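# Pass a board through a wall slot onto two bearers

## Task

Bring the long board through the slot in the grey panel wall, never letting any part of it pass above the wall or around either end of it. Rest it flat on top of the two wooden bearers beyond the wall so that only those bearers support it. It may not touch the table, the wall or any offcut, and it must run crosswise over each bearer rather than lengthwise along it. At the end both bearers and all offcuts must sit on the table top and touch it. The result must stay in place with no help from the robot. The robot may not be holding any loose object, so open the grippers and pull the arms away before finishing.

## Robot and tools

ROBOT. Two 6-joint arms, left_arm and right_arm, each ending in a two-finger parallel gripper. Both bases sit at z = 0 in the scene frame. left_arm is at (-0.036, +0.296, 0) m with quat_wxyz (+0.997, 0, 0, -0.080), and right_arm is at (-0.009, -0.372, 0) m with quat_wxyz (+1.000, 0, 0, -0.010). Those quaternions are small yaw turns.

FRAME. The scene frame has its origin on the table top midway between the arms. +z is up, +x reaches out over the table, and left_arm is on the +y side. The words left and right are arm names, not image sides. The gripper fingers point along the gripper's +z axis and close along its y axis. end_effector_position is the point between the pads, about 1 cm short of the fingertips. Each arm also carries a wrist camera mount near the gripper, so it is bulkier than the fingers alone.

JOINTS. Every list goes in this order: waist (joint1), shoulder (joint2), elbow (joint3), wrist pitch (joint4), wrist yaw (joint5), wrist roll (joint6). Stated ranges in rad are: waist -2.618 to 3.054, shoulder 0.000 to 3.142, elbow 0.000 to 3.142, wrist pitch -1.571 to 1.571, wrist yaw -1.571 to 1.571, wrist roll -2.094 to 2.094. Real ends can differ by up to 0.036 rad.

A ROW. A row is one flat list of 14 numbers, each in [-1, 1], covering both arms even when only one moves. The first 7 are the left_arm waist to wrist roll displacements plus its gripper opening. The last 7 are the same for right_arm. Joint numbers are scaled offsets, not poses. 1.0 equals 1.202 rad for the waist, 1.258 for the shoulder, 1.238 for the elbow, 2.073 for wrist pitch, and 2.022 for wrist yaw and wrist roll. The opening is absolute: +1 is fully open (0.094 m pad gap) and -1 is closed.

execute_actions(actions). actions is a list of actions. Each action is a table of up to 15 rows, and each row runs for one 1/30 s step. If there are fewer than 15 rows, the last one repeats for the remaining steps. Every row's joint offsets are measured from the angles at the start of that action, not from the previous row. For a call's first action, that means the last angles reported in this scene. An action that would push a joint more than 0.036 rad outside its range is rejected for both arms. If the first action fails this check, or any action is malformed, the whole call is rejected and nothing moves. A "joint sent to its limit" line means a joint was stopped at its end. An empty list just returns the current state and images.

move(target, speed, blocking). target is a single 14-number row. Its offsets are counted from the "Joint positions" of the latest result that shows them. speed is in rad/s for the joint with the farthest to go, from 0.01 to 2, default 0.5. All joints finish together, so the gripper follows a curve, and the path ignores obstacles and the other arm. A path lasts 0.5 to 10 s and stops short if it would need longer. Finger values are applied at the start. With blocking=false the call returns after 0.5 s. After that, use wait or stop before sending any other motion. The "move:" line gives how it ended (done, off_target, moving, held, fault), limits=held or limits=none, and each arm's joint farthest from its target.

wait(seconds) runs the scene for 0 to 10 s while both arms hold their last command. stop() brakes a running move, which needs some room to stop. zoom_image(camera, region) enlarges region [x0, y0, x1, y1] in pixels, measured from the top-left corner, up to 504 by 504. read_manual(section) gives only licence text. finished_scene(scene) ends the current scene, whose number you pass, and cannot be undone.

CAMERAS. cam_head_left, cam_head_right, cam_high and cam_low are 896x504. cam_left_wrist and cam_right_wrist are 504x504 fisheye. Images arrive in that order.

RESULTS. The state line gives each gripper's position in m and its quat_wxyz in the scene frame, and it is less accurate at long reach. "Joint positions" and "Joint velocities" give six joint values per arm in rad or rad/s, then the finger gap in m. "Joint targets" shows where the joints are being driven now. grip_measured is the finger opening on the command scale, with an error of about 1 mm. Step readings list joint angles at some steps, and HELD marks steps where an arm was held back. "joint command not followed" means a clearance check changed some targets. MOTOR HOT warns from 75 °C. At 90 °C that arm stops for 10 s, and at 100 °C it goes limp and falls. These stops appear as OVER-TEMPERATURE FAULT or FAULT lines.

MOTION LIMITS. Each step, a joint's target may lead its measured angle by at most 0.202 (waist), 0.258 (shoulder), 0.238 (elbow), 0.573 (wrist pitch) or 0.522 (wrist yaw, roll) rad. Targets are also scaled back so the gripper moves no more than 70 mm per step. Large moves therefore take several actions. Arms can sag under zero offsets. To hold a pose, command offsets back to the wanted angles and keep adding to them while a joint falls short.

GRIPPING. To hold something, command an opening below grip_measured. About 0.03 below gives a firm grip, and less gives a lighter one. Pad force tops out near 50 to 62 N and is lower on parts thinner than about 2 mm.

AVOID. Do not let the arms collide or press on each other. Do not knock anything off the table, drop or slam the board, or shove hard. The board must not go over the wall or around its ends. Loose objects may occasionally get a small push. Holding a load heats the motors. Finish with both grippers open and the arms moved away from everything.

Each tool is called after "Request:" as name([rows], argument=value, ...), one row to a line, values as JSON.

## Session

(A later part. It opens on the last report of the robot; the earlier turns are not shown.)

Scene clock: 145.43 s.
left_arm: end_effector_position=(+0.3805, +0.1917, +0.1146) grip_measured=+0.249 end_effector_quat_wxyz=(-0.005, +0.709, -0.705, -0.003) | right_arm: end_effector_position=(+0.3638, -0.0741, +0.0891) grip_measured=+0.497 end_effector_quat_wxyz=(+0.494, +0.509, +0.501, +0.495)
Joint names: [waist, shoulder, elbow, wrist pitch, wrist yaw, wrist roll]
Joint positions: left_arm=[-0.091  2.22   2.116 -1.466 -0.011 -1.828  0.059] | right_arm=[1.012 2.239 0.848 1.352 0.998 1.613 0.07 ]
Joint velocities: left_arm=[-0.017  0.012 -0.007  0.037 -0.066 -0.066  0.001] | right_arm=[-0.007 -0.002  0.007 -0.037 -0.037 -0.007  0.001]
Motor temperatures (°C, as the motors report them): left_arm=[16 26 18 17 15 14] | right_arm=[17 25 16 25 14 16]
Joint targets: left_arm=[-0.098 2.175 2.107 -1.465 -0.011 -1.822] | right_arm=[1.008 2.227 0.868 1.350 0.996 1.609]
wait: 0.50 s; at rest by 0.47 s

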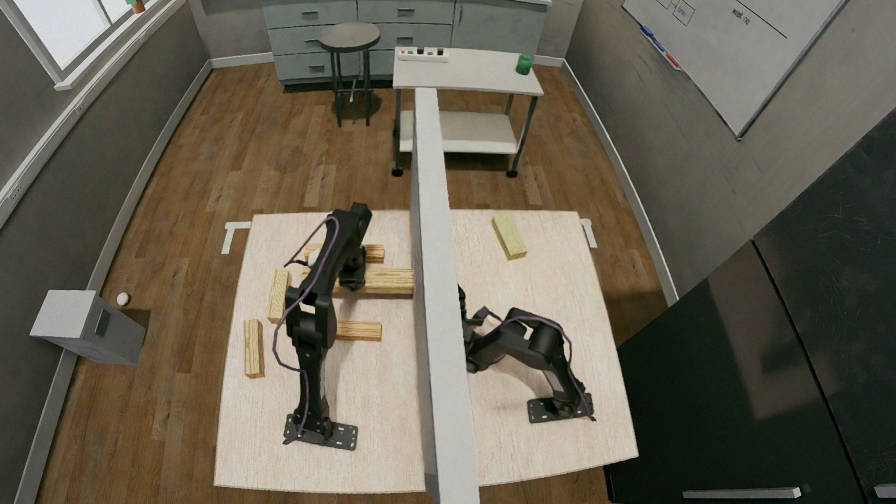

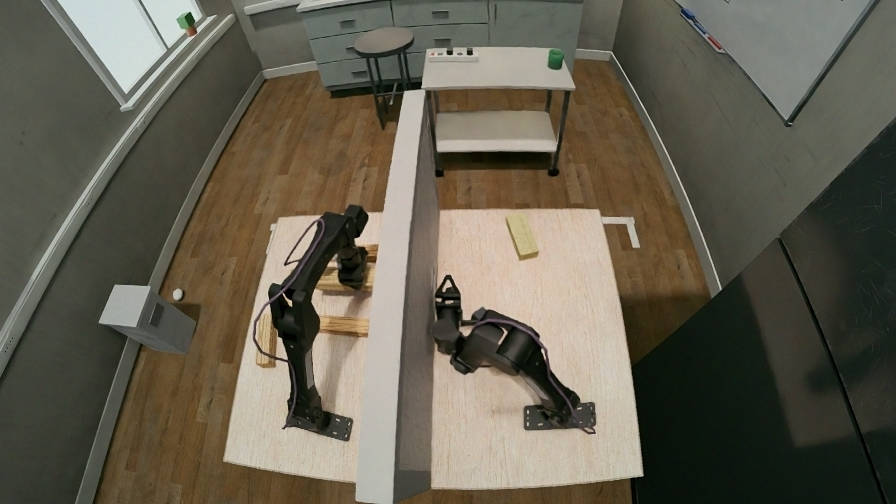

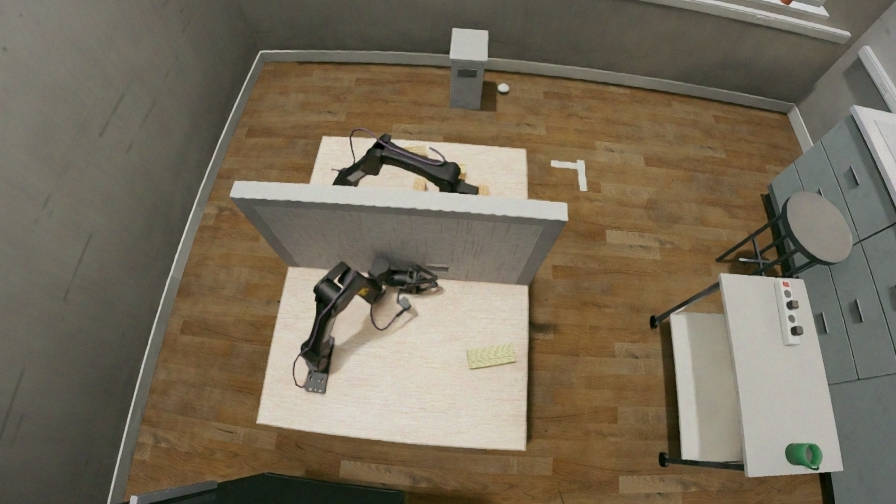

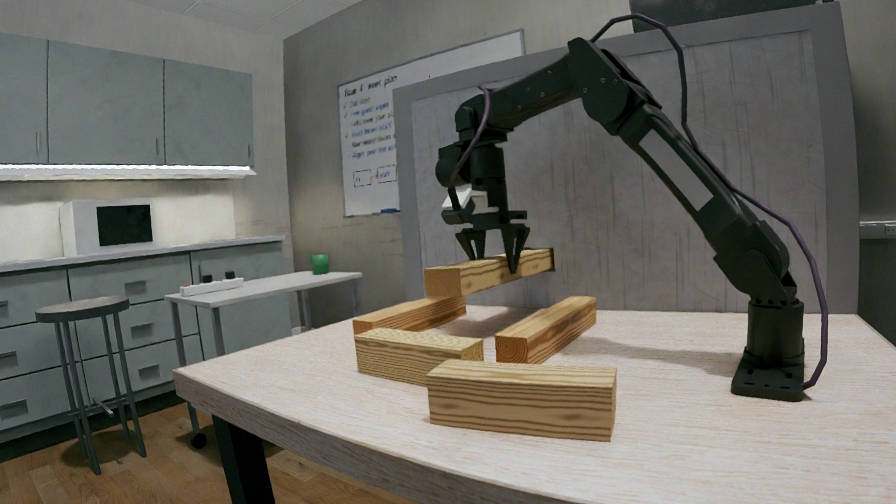

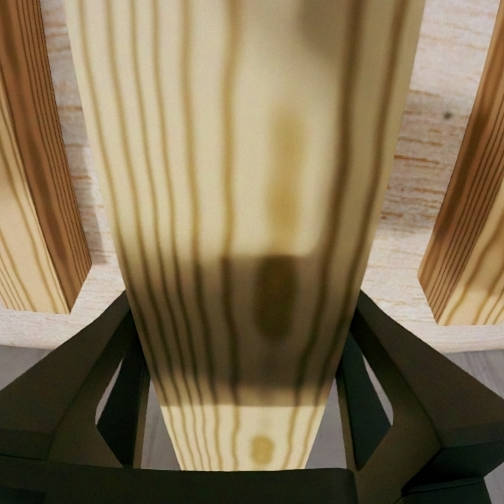

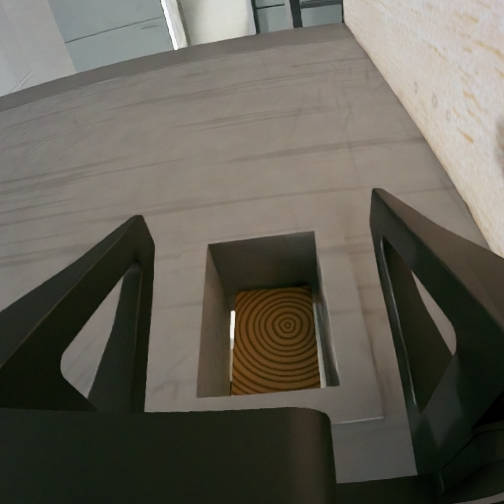

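Request:
execute_actions([
  [[0.00838,-0.03577,-0.00727,0.00048,0,0.00414,0.19,-0.00333,-0.00954,0.01616,-0.00096,-0.0005,-0.00198,0.5],[0.01343,-0.03638,-0.00727,0.00064,0,0.00759,0.19,-0.00333,-0.00954,0.01616,-0.00096,-0.0005,-0.00198,0.5],[0.02144,-0.03817,-0.00817,0.00112,0,0.01306,0.19,-0.00333,-0.00954,0.01616,-0.00096,-0.0005,-0.00198,0.5],[0.03191,-0.041,-0.01082,0.00188,0,0.02021,0.19,-0.00333,-0.00954,0.01616,-0.00096,-0.0005,-0.00198,0.5],[0.04409,-0.04471,-0.01503,0.00287,0,0.02852,0.19,-0.00333,-0.00954,0.01616,-0.00096,-0.0005,-0.00198,0.5],[0.05716,-0.04902,-0.02052,0.00402,0,0.03744,0.19,-0.00333,-0.00954,0.01616,-0.00096,-0.0005,-0.00198,0.5],[0.07022,-0.05365,-0.0269,0.00526,0,0.04636,0.19,-0.00333,-0.00954,0.01616,-0.00096,-0.0005,-0.00198,0.5],[0.0824,-0.05827,-0.03376,0.0065,0,0.05468,0.19,-0.00333,-0.00954,0.01616,-0.00096,-0.0005,-0.00198,0.5],[0.09287,-0.06258,-0.04062,0.00765,0,0.06182,0.19,-0.00333,-0.00954,0.01616,-0.00096,-0.0005,-0.00198,0.5],[0.10088,-0.06629,-0.04701,0.00864,0,0.06729,0.19,-0.00333,-0.00954,0.01616,-0.00096,-0.0005,-0.00198,0.5],[0.10593,-0.06912,-0.05249,0.0094,0,0.07074,0.19,-0.00333,-0.00954,0.01616,-0.00096,-0.0005,-0.00198,0.5],[0.10765,-0.07091,-0.0567,0.00988,0,0.07191,0.19,-0.00333,-0.00954,0.01616,-0.00096,-0.0005,-0.00198,0.5],[0.10765,-0.07152,-0.05935,0.01004,0,0.07191,0.19,-0.00333,-0.00954,0.01616,-0.00096,-0.0005,-0.00198,0.5],[0.10765,-0.07152,-0.06025,0.01004,0,0.07191,0.19,-0.00333,-0.00954,0.01616,-0.00096,-0.0005,-0.00198,0.5],[0.10765,-0.07152,-0.06025,0.01004,0,0.07191,0.19,-0.00333,-0.00954,0.01616,-0.00096,-0.0005,-0.00198,0.5]],
])

Request:
wait(seconds=0.5)

Scene clock: 146.70 s.
left_arm: end_effector_position=(+0.3817, +0.2540, +0.1174) grip_measured=+0.249 end_effector_quat_wxyz=(-0.004, +0.718, -0.697, -0.004) | right_arm: end_effector_position=(+0.3638, -0.0741, +0.0891) grip_measured=+0.497 end_effector_quat_wxyz=(+0.494, +0.509, +0.501, +0.495)
Joint names: [waist, shoulder, elbow, wrist pitch, wrist yaw, wrist roll]
Joint positions: left_arm=[ 0.053  2.174  2.052 -1.45  -0.011 -1.708  0.059] | right_arm=[1.012 2.239 0.848 1.352 0.998 1.613 0.07 ]
Joint velocities: left_arm=[ 0.11  -0.037 -0.032  0.007 -0.11   0.125 -0.001] | right_arm=[ 0.002 -0.002 -0.007 -0.037 -0.051  0.022 -0.   ]
Motor temperatures (°C, as the motors report them): left_arm=[16 26 18 17 15 14] | right_arm=[17 25 16 24 14 16]
Joint targets: left_arm=[0.038 2.130 2.041 -1.445 -0.010 -1.682] | right_arm=[1.008 2.227 0.868 1.350 0.996 1.609]
Step readings (joint positions):
0: left_arm=[-0.091 2.220 2.116 -1.466 -0.011 -1.827] | right_arm=[1.012 2.239 0.848 1.352 0.998 1.613]
1: left_arm=[-0.091 2.220 2.116 -1.466 -0.011 -1.827] | right_arm=[1.012 2.239 0.848 1.352 0.998 1.613]
2: left_arm=[-0.091 2.220 2.116 -1.466 -0.010 -1.825] | right_arm=[1.012 2.239 0.848 1.352 0.998 1.613]
4: left_arm=[-0.086 2.220 2.116 -1.466 -0.009 -1.816] | right_arm=[1.012 2.239 0.848 1.352 0.998 1.613]
8: left_arm=[-0.044 2.207 2.095 -1.454 -0.004 -1.775] | right_arm=[1.012 2.239 0.848 1.352 0.998 1.613]
15: Joint positions above

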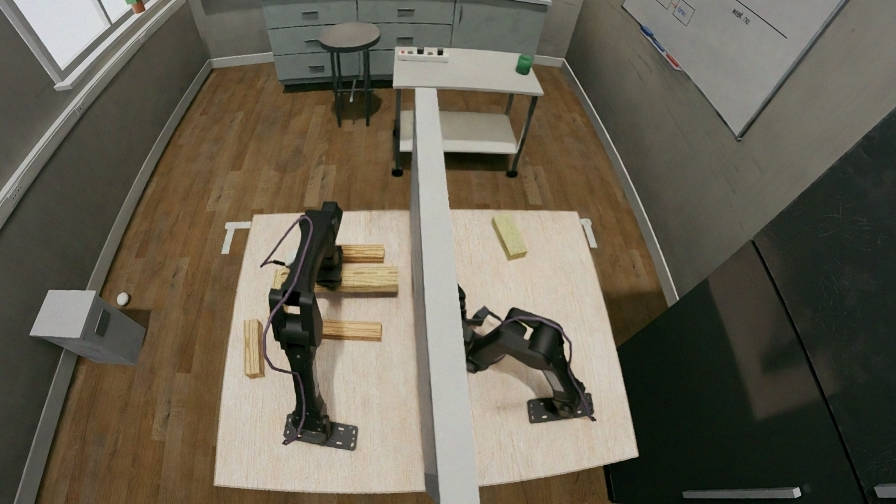

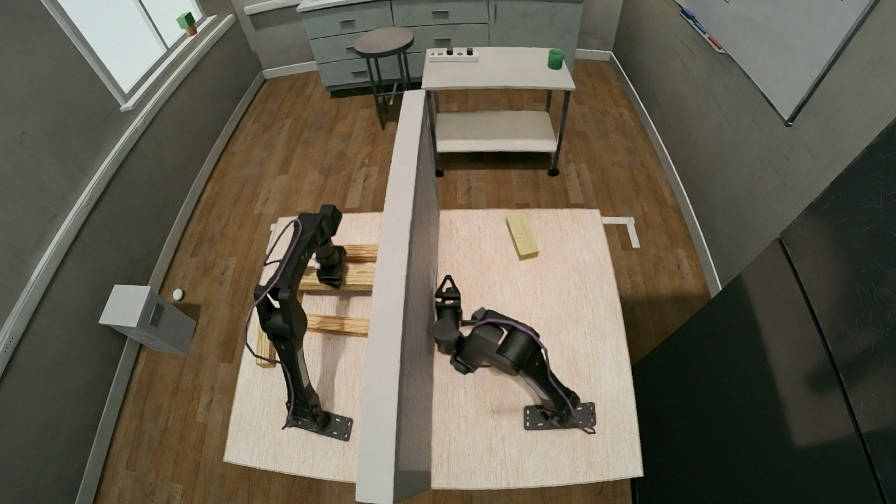

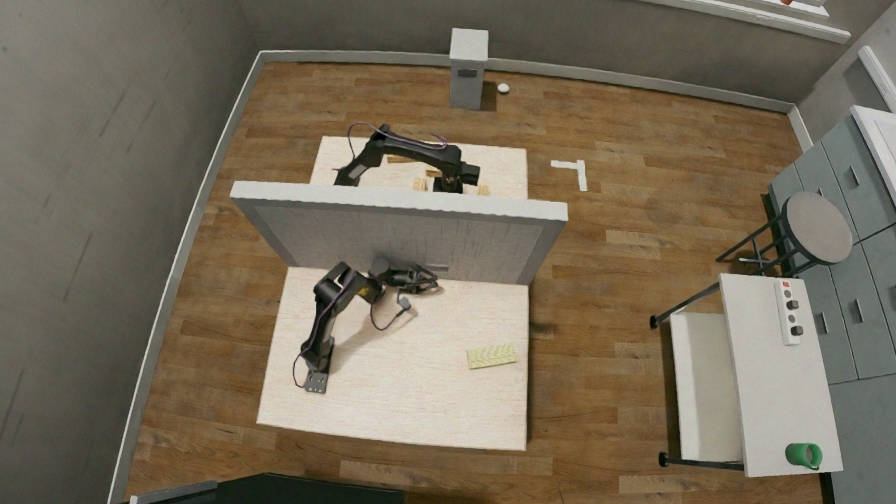

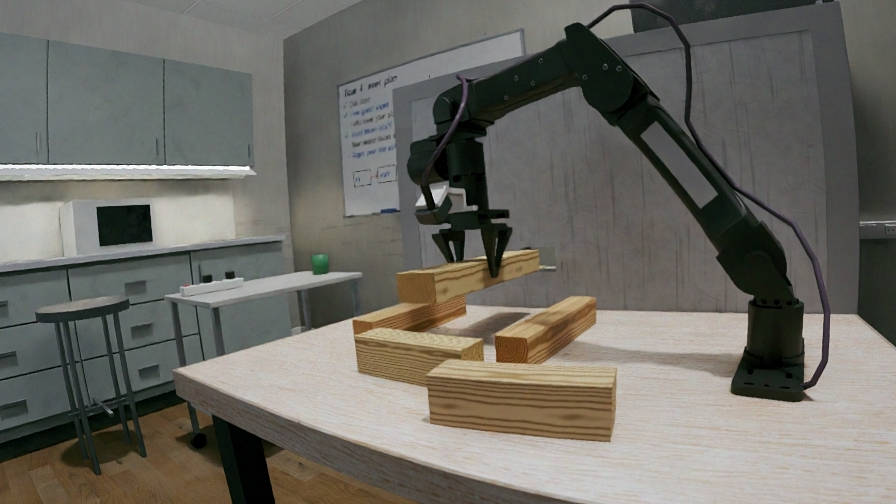

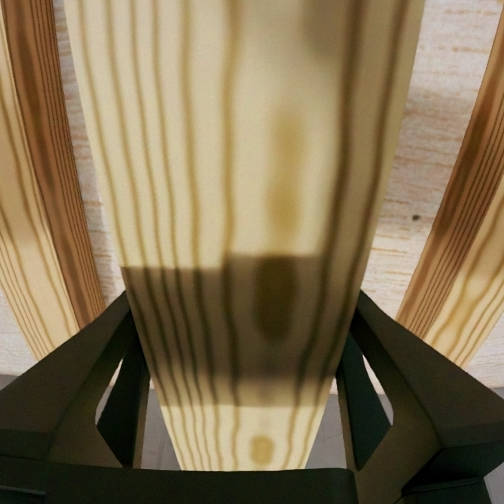

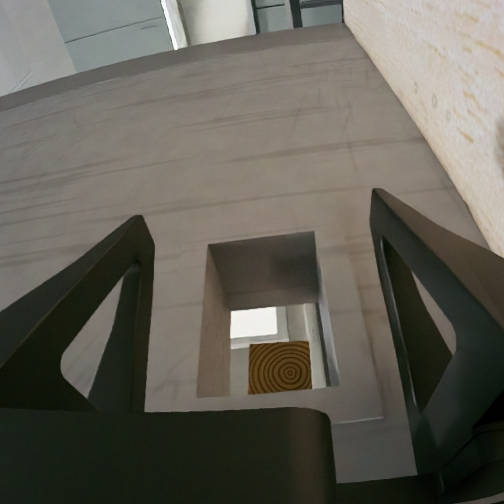

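Scene clock: 147.20 s.
left_arm: end_effector_position=(+0.3812, +0.2501, +0.1169) grip_measured=+0.249 end_effector_quat_wxyz=(-0.005, +0.707, -0.707, -0.004) | right_arm: end_effector_position=(+0.3638, -0.0741, +0.0891) grip_measured=+0.497 end_effector_quat_wxyz=(+0.494, +0.509, +0.501, +0.495)
Joint names: [waist, shoulder, elbow, wrist pitch, wrist yaw, wrist roll]
Joint positions: left_arm=[ 0.043  2.173  2.049 -1.447 -0.013 -1.688  0.059] | right_arm=[1.012 2.239 0.848 1.352 0.998 1.613 0.07 ]
Joint velocities: left_arm=[-0.012  0.037 -0.012 -0.007  0.007  0.066 -0.001] | right_arm=[ 0.002  0.012  0.002  0.037 -0.022 -0.051  0.001]
Motor temperatures (°C, as the motors report them): left_arm=[16 26 18 17 15 14] | right_arm=[17 25 16 24 14 16]
Joint targets: left_arm=[0.038 2.130 2.041 -1.446 -0.011 -1.682] | right_arm=[1.008 2.227 0.868 1.350 0.996 1.609]
wait: 0.50 s; no rest

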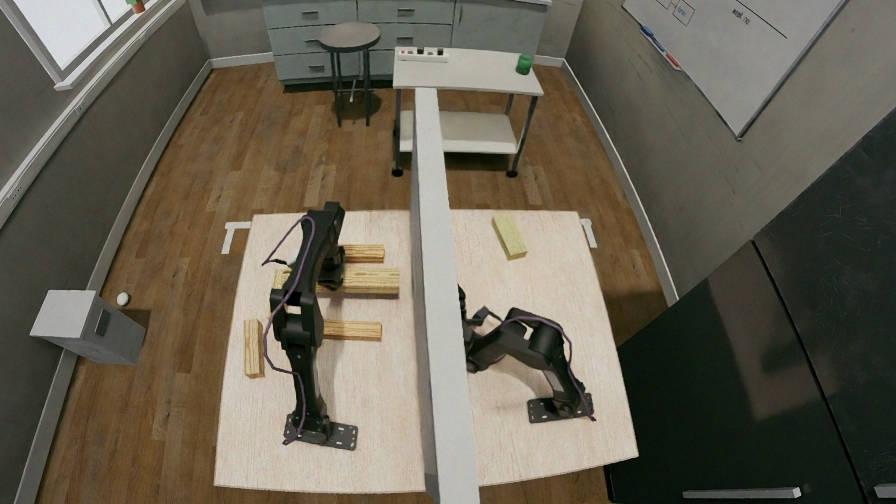

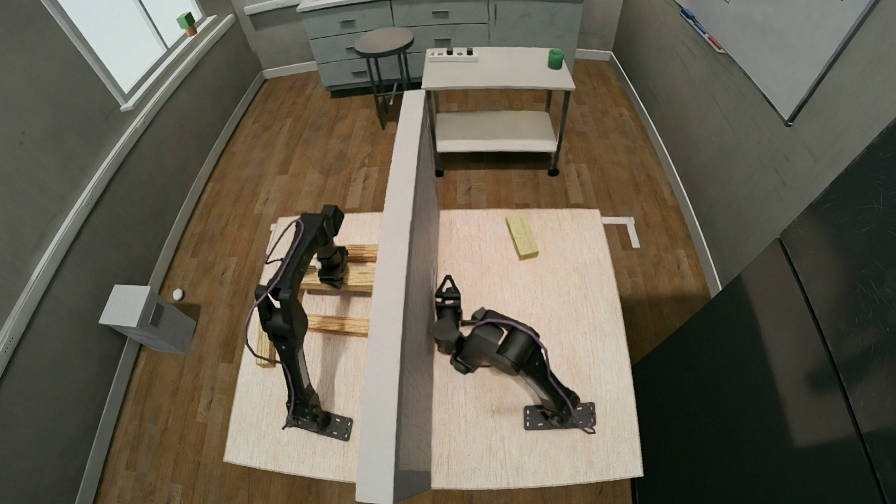

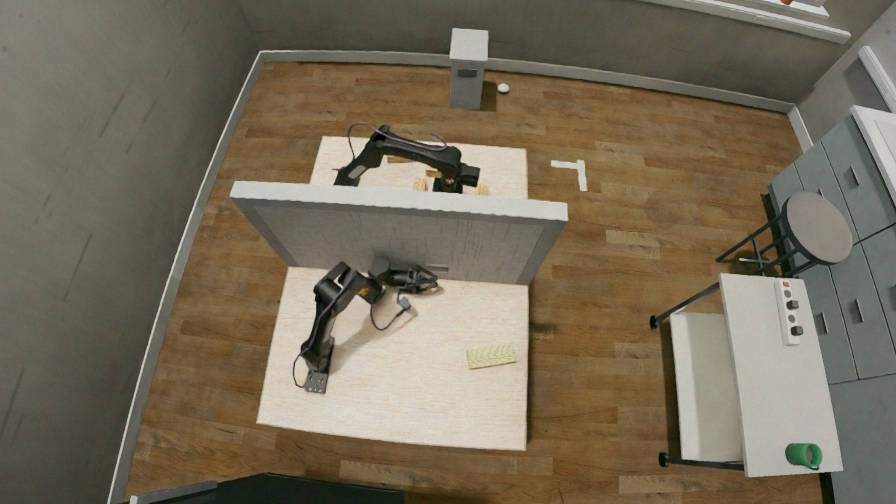

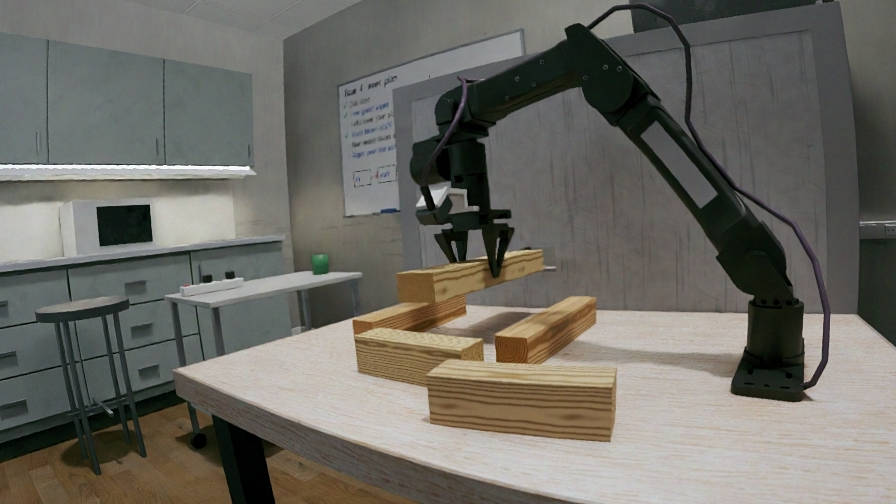

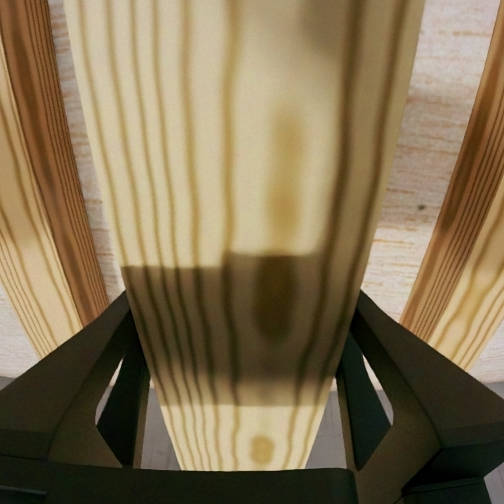

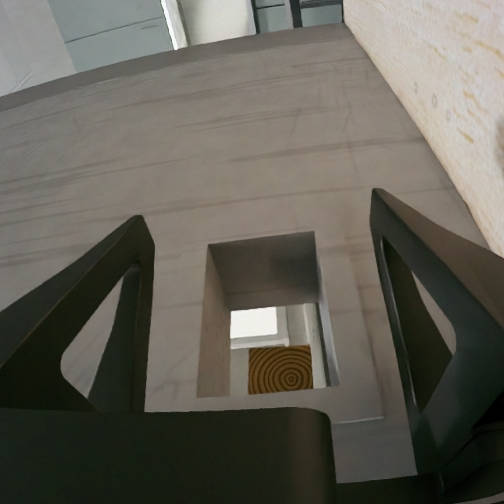

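Request:
move(target=[-0.06148,0.08768,0.17868,-0.03603,0.01039,0.74525,0.19,-0.208,-0.2186,0.016,0,0,0,0.5], speed=1.2)

Scene clock: 150.43 s.
left_arm: end_effector_position=(+0.3999, +0.2152, +0.1144) grip_measured=+0.249 end_effector_quat_wxyz=(+0.004, -0.001, +1.000, -0.001) | right_arm: end_effector_position=(+0.4196, -0.1771, +0.2000) grip_measured=+0.497 end_effector_quat_wxyz=(+0.536, +0.570, +0.341, +0.521)
Joint names: [waist, shoulder, elbow, wrist pitch, wrist yaw, wrist roll]
Joint positions: left_arm=[-0.024  2.288  2.227 -1.502  0.001 -0.186  0.059] | right_arm=[0.769 1.984 0.848 1.357 0.998 1.616 0.07 ]
Joint velocities: left_arm=[-0.002  0.002 -0.002 -0.022 -0.022 -0.095  0.002] | right_arm=[ 0.002 -0.017 -0.012 -0.066  0.051 -0.007  0.001]
Motor temperatures (°C, as the motors report them): left_arm=[16 26 18 17 15 14] | right_arm=[17 25 16 24 14 16]
Joint targets: left_arm=[-0.030 2.284 2.270 -1.522 0.008 -0.181] | right_arm=[0.762 1.964 0.867 1.352 0.998 1.613]
move: off_target (left_arm); limits=none; left_arm: farthest joint: the elbow, 0.043 radians from its target (0.221 radians at the start); right_arm: farthest joint: the shoulder, 0.020 radians from its target (0.275 radians at the start)

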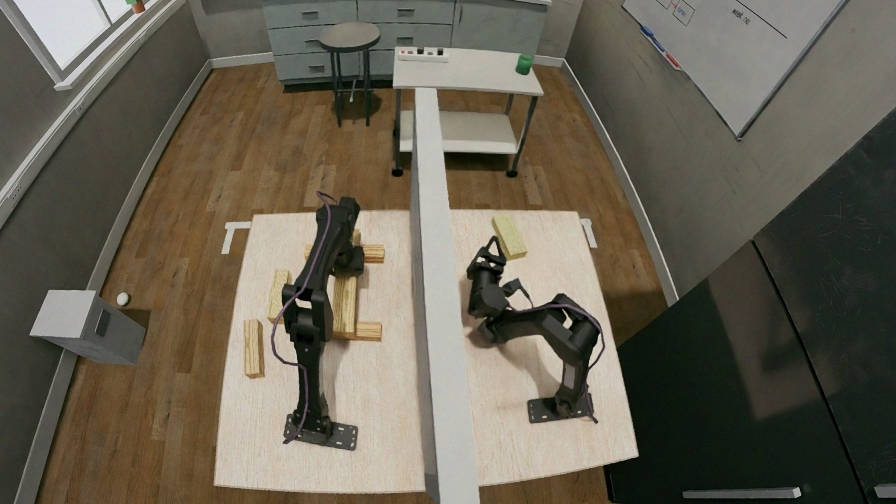

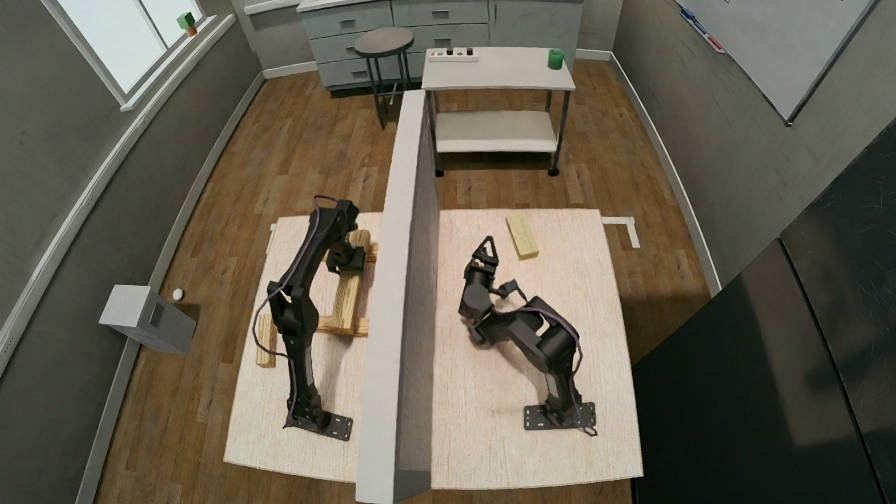

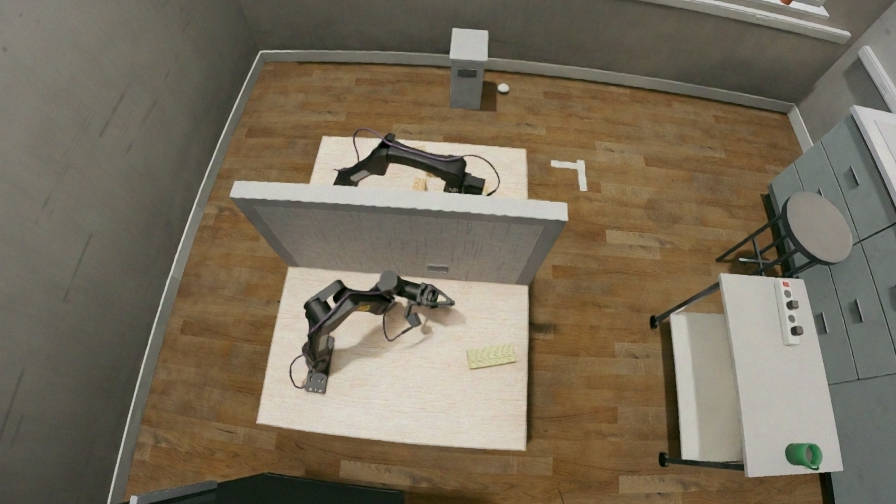

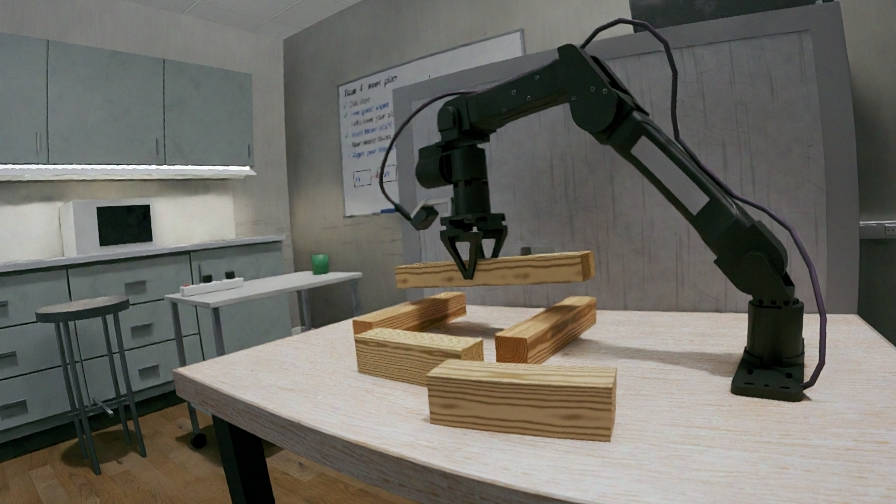

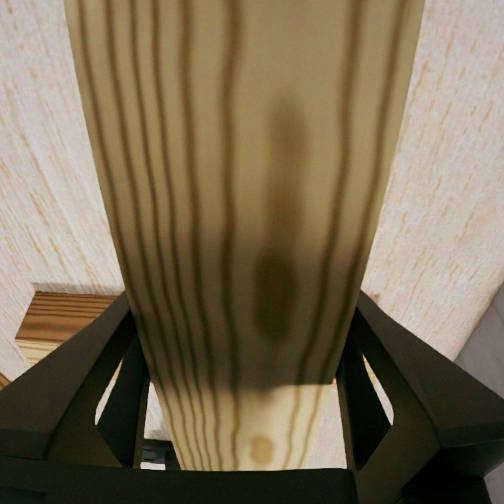

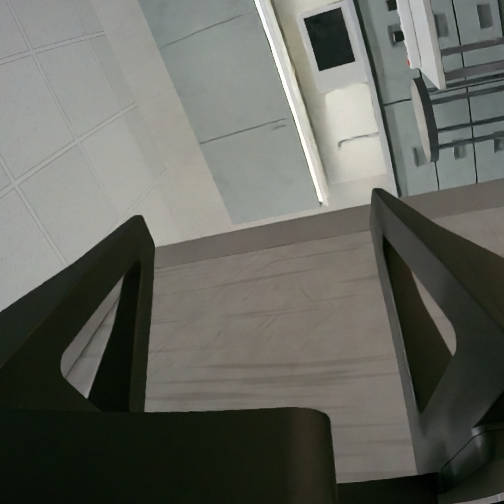

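Request:
execute_actions(actions=[])

Scene clock: 150.93 s.
left_arm: end_effector_position=(+0.3999, +0.2152, +0.1144) grip_measured=+0.249 end_effector_quat_wxyz=(+0.004, -0.000, +1.000, -0.001) | right_arm: end_effector_position=(+0.4196, -0.1771, +0.2000) grip_measured=+0.497 end_effector_quat_wxyz=(+0.536, +0.570, +0.341, +0.521)
Joint names: [waist, shoulder, elbow, wrist pitch, wrist yaw, wrist roll]
Joint positions: left_arm=[-0.024  2.288  2.227 -1.502  0.001 -0.186  0.059] | right_arm=[0.769 1.984 0.848 1.357 0.998 1.616 0.07 ]
Joint velocities: left_arm=[ 0.012 -0.017 -0.017  0.081 -0.007  0.007  0.   ] | right_arm=[ 0.002 -0.012  0.002 -0.081 -0.051 -0.051  0.   ]
Motor temperatures (°C, as the motors report them): left_arm=[16 26 18 17 15 14] | right_arm=[17 25 16 24 14 16]
Joint targets: left_arm=[-0.030 2.284 2.270 -1.522 0.008 -0.181] | right_arm=[0.762 1.964 0.867 1.352 0.998 1.613]

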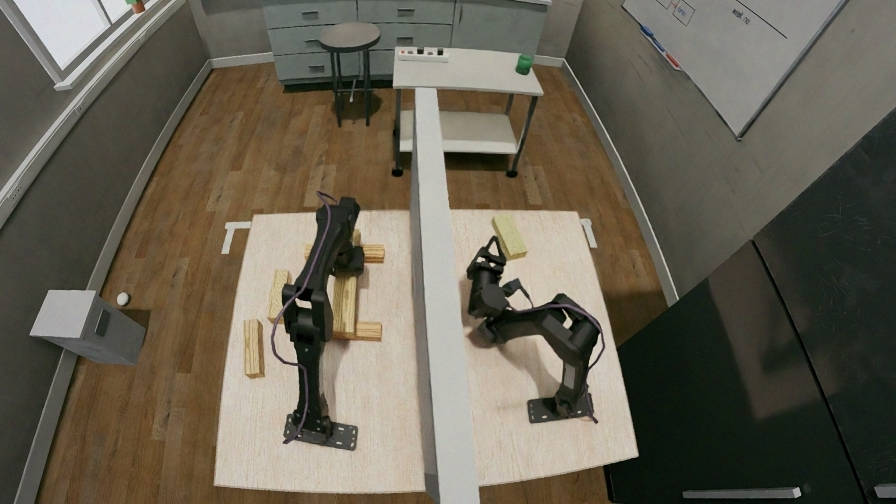

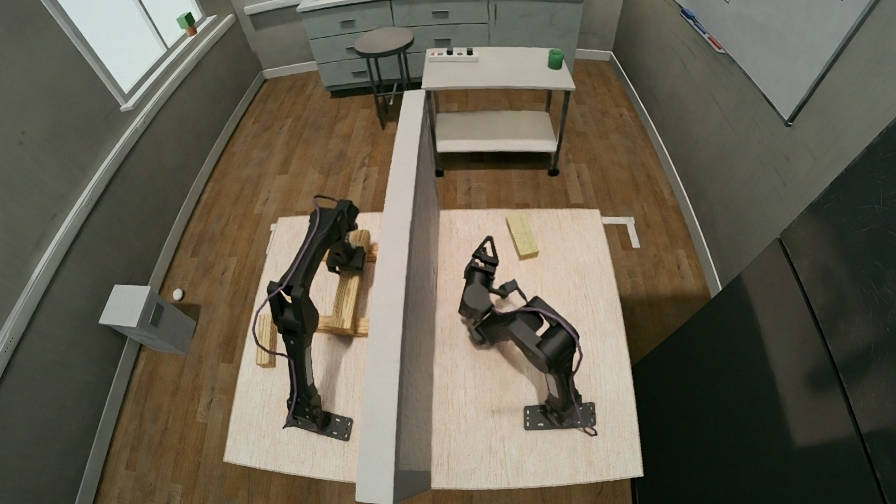

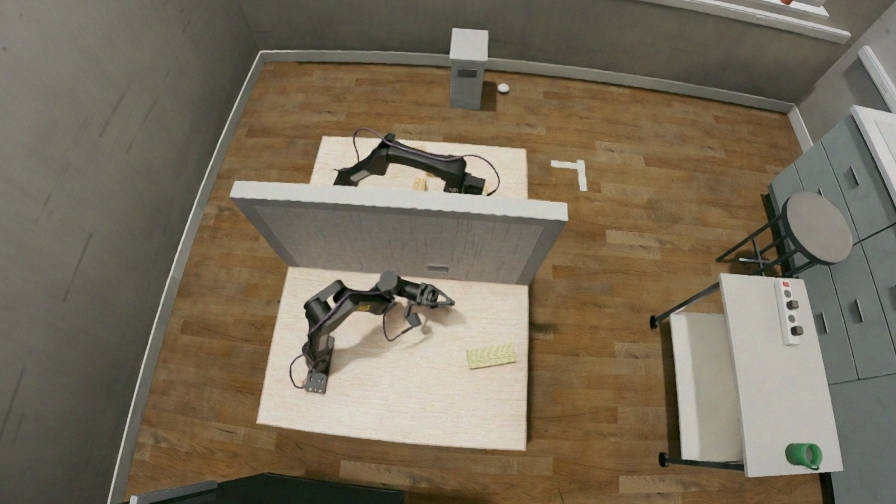

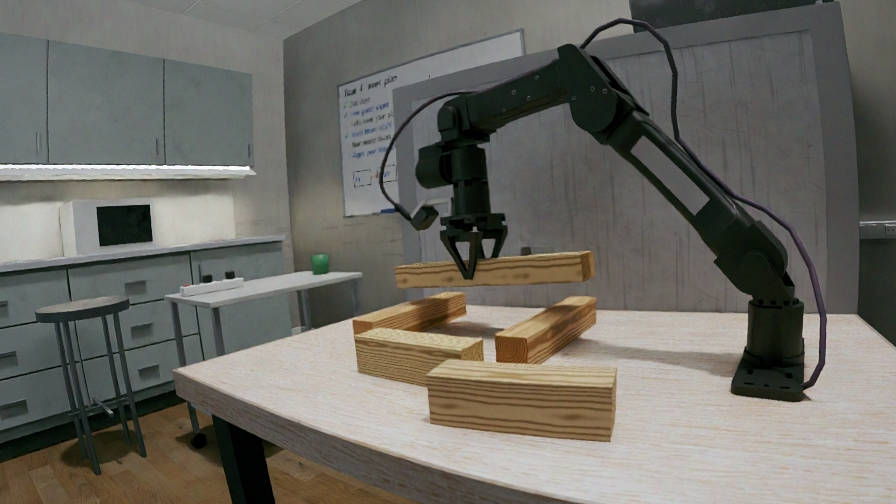

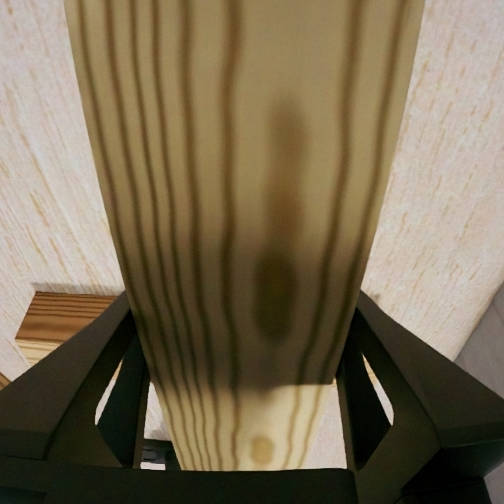

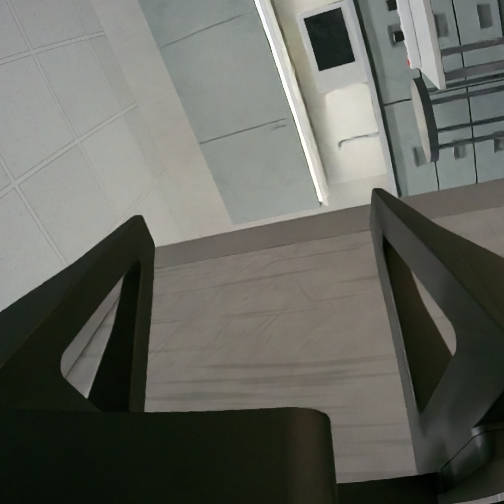

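Request:
zoom_image(camera="cam_head_left", region=[230, 190, 430, 390])

Request:
zoom_image(camera="cam_low", region=[340, 200, 640, 400])

Request:
zoom_image(camera="cam_head_right", region=[240, 190, 440, 390])

Region (230, 190, 430, 390) of cam_head_left's 896x504 image, scaled by 2.520, with more detail than that image has.

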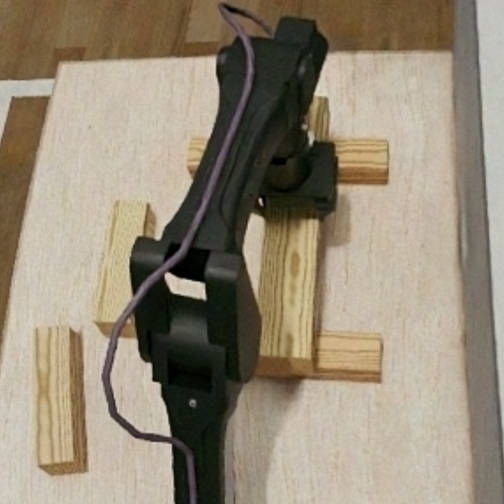

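Region (340, 200, 640, 400) of cam_low's 896x504 image, scaled by 1.680, with more detail than that image has.

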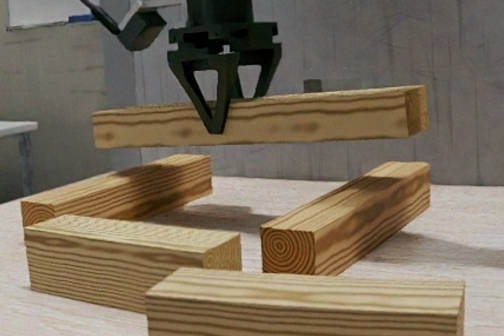

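Region (240, 190, 440, 390) of cam_head_right's 896x504 image, scaled by 2.520, with more detail than that image has.

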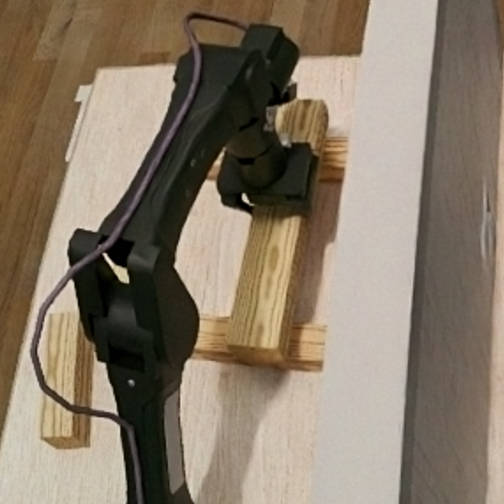

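Request:
zoom_image(camera="cam_low", region=[340, 240, 500, 350])

Request:
zoom_image(camera="cam_low", region=[470, 240, 630, 370])

Region (340, 240, 500, 350) of cam_low's 896x504 image, scaled by 3.150, with more detail than that image has; it fills the top 346 rows of this view, and the rest is white.

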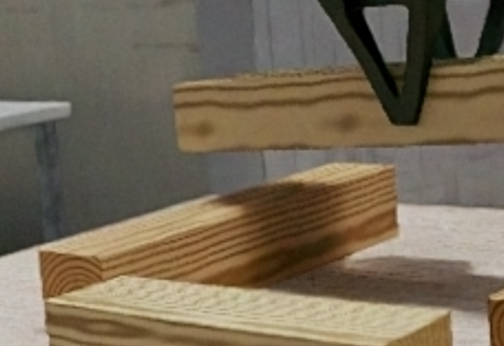

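Region (470, 240, 630, 370) of cam_low's 896x504 image, scaled by 3.150, with more detail than that image has; it fills the top 410 rows of this view, and the rest is white.

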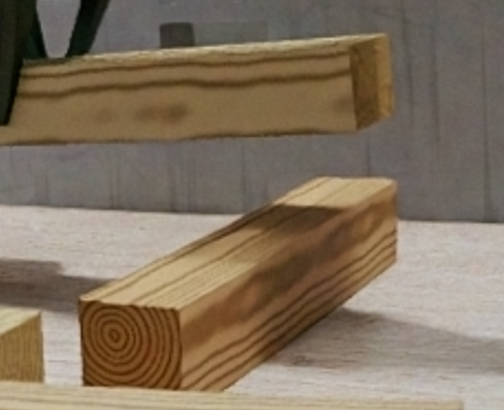

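Request:
move(target=[-0.005, -0.1053, -0.1731, 0.0858, 0.0035, 0.0025, 0.19, -0.0058, -0.0159, 0.0153, -0.0024, 0, -0.0015, 0.5], speed=0.3)

Scene clock: 155.30 s.
left_arm: end_effector_position=(+0.3978, +0.2156, +0.1002) grip_measured=+0.249 end_effector_quat_wxyz=(+0.029, -0.000, +1.000, -0.006) | right_arm: end_effector_position=(+0.4196, -0.1771, +0.2000) grip_measured=+0.497 end_effector_quat_wxyz=(+0.536, +0.570, +0.340, +0.522)
Joint names: [waist, shoulder, elbow, wrist pitch, wrist yaw, wrist roll]
Joint positions: left_arm=[-0.024  2.198  2.02  -1.333  0.001 -0.185  0.059] | right_arm=[0.769 1.984 0.848 1.357 0.998 1.618 0.07 ]
Joint velocities: left_arm=[-0.007 -0.022 -0.012 -0.081  0.051 -0.007 -0.   ] | right_arm=[-0.012  0.002  0.007 -0.037  0.007 -0.037  0.001]
Motor temperatures (°C, as the motors report them): left_arm=[16 26 18 17 15 14] | right_arm=[17 25 16 24 14 16]
Joint targets: left_arm=[-0.030 2.155 2.013 -1.325 0.008 -0.181] | right_arm=[0.762 1.964 0.866 1.352 0.998 1.613]
move: off_target (left_arm); limits=none; left_arm: farthest joint: the shoulder, 0.042 radians from its target (0.132 radians at the start); right_arm: farthest joint: the shoulder, 0.020 radians from its target (0.020 radians at the start)

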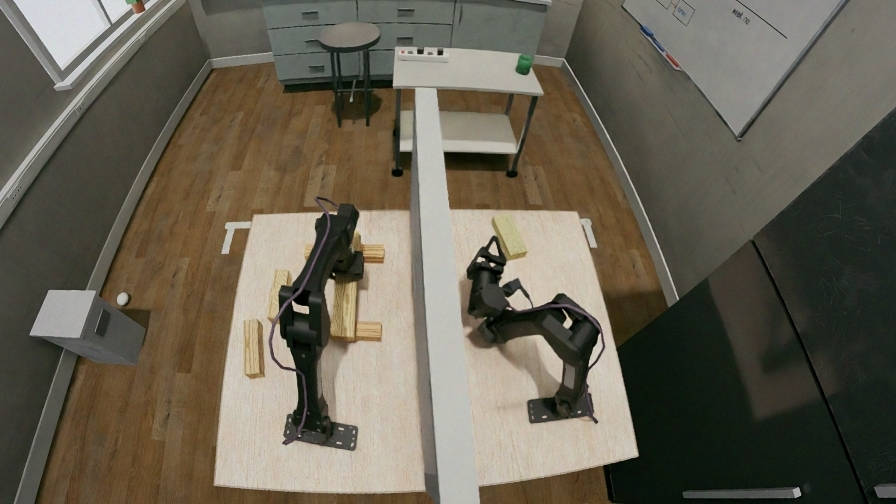

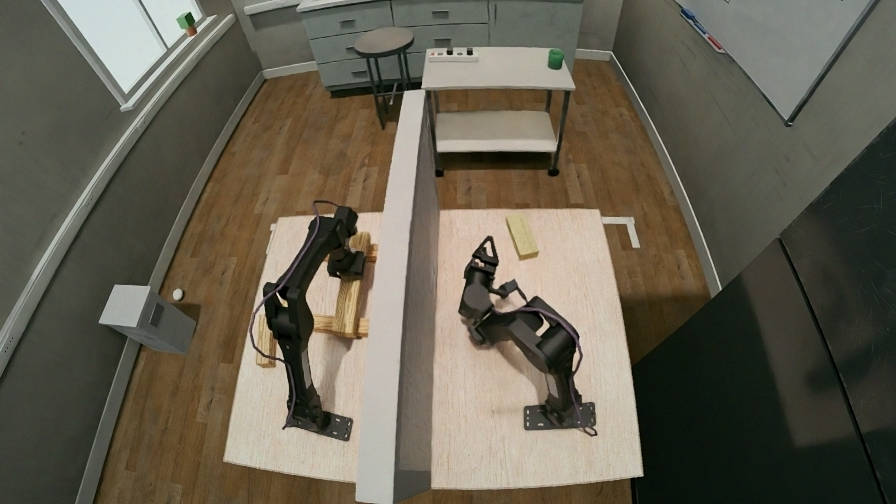

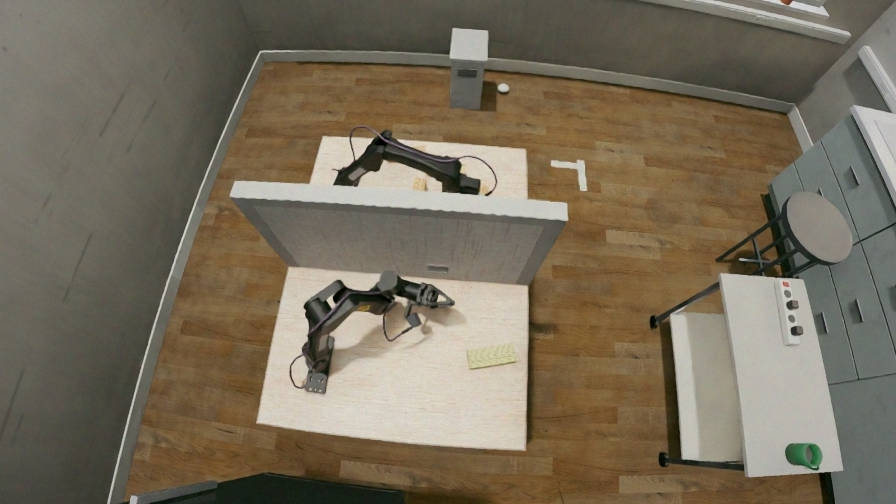

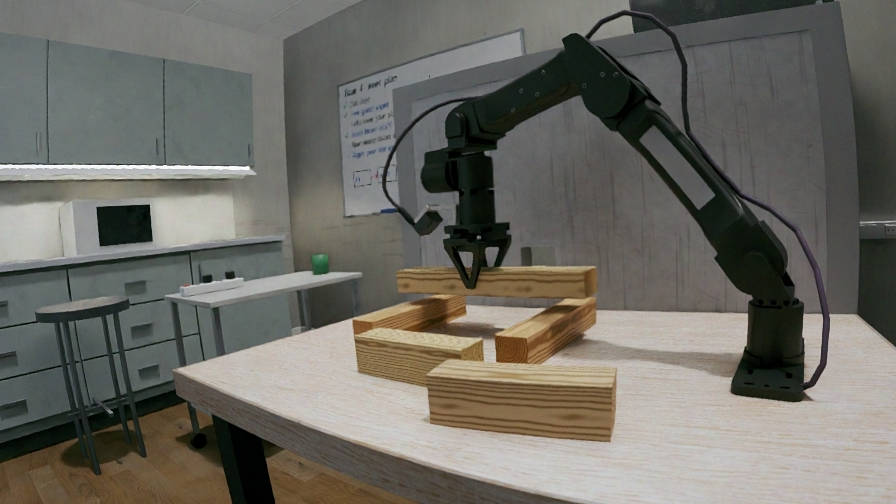

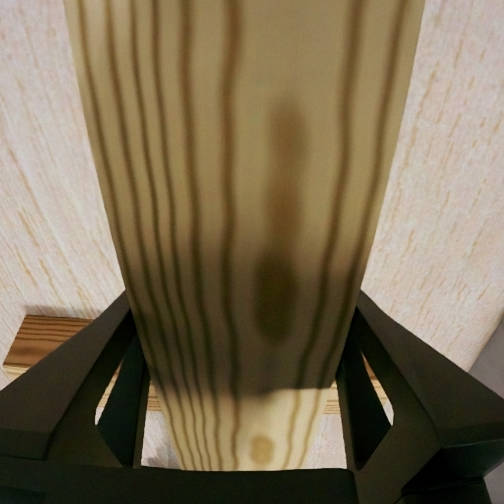

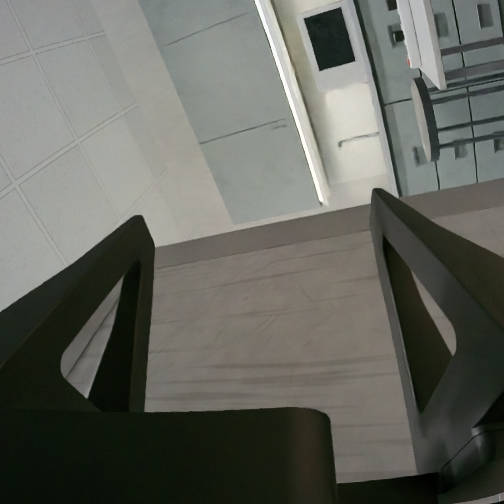

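Request:
zoom_image(camera="cam_low", region=[340, 230, 640, 380])

Region (340, 230, 640, 380) of cam_low's 896x504 image, scaled by 1.680, with more detail than that image has.

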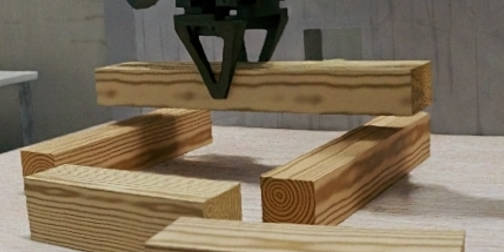

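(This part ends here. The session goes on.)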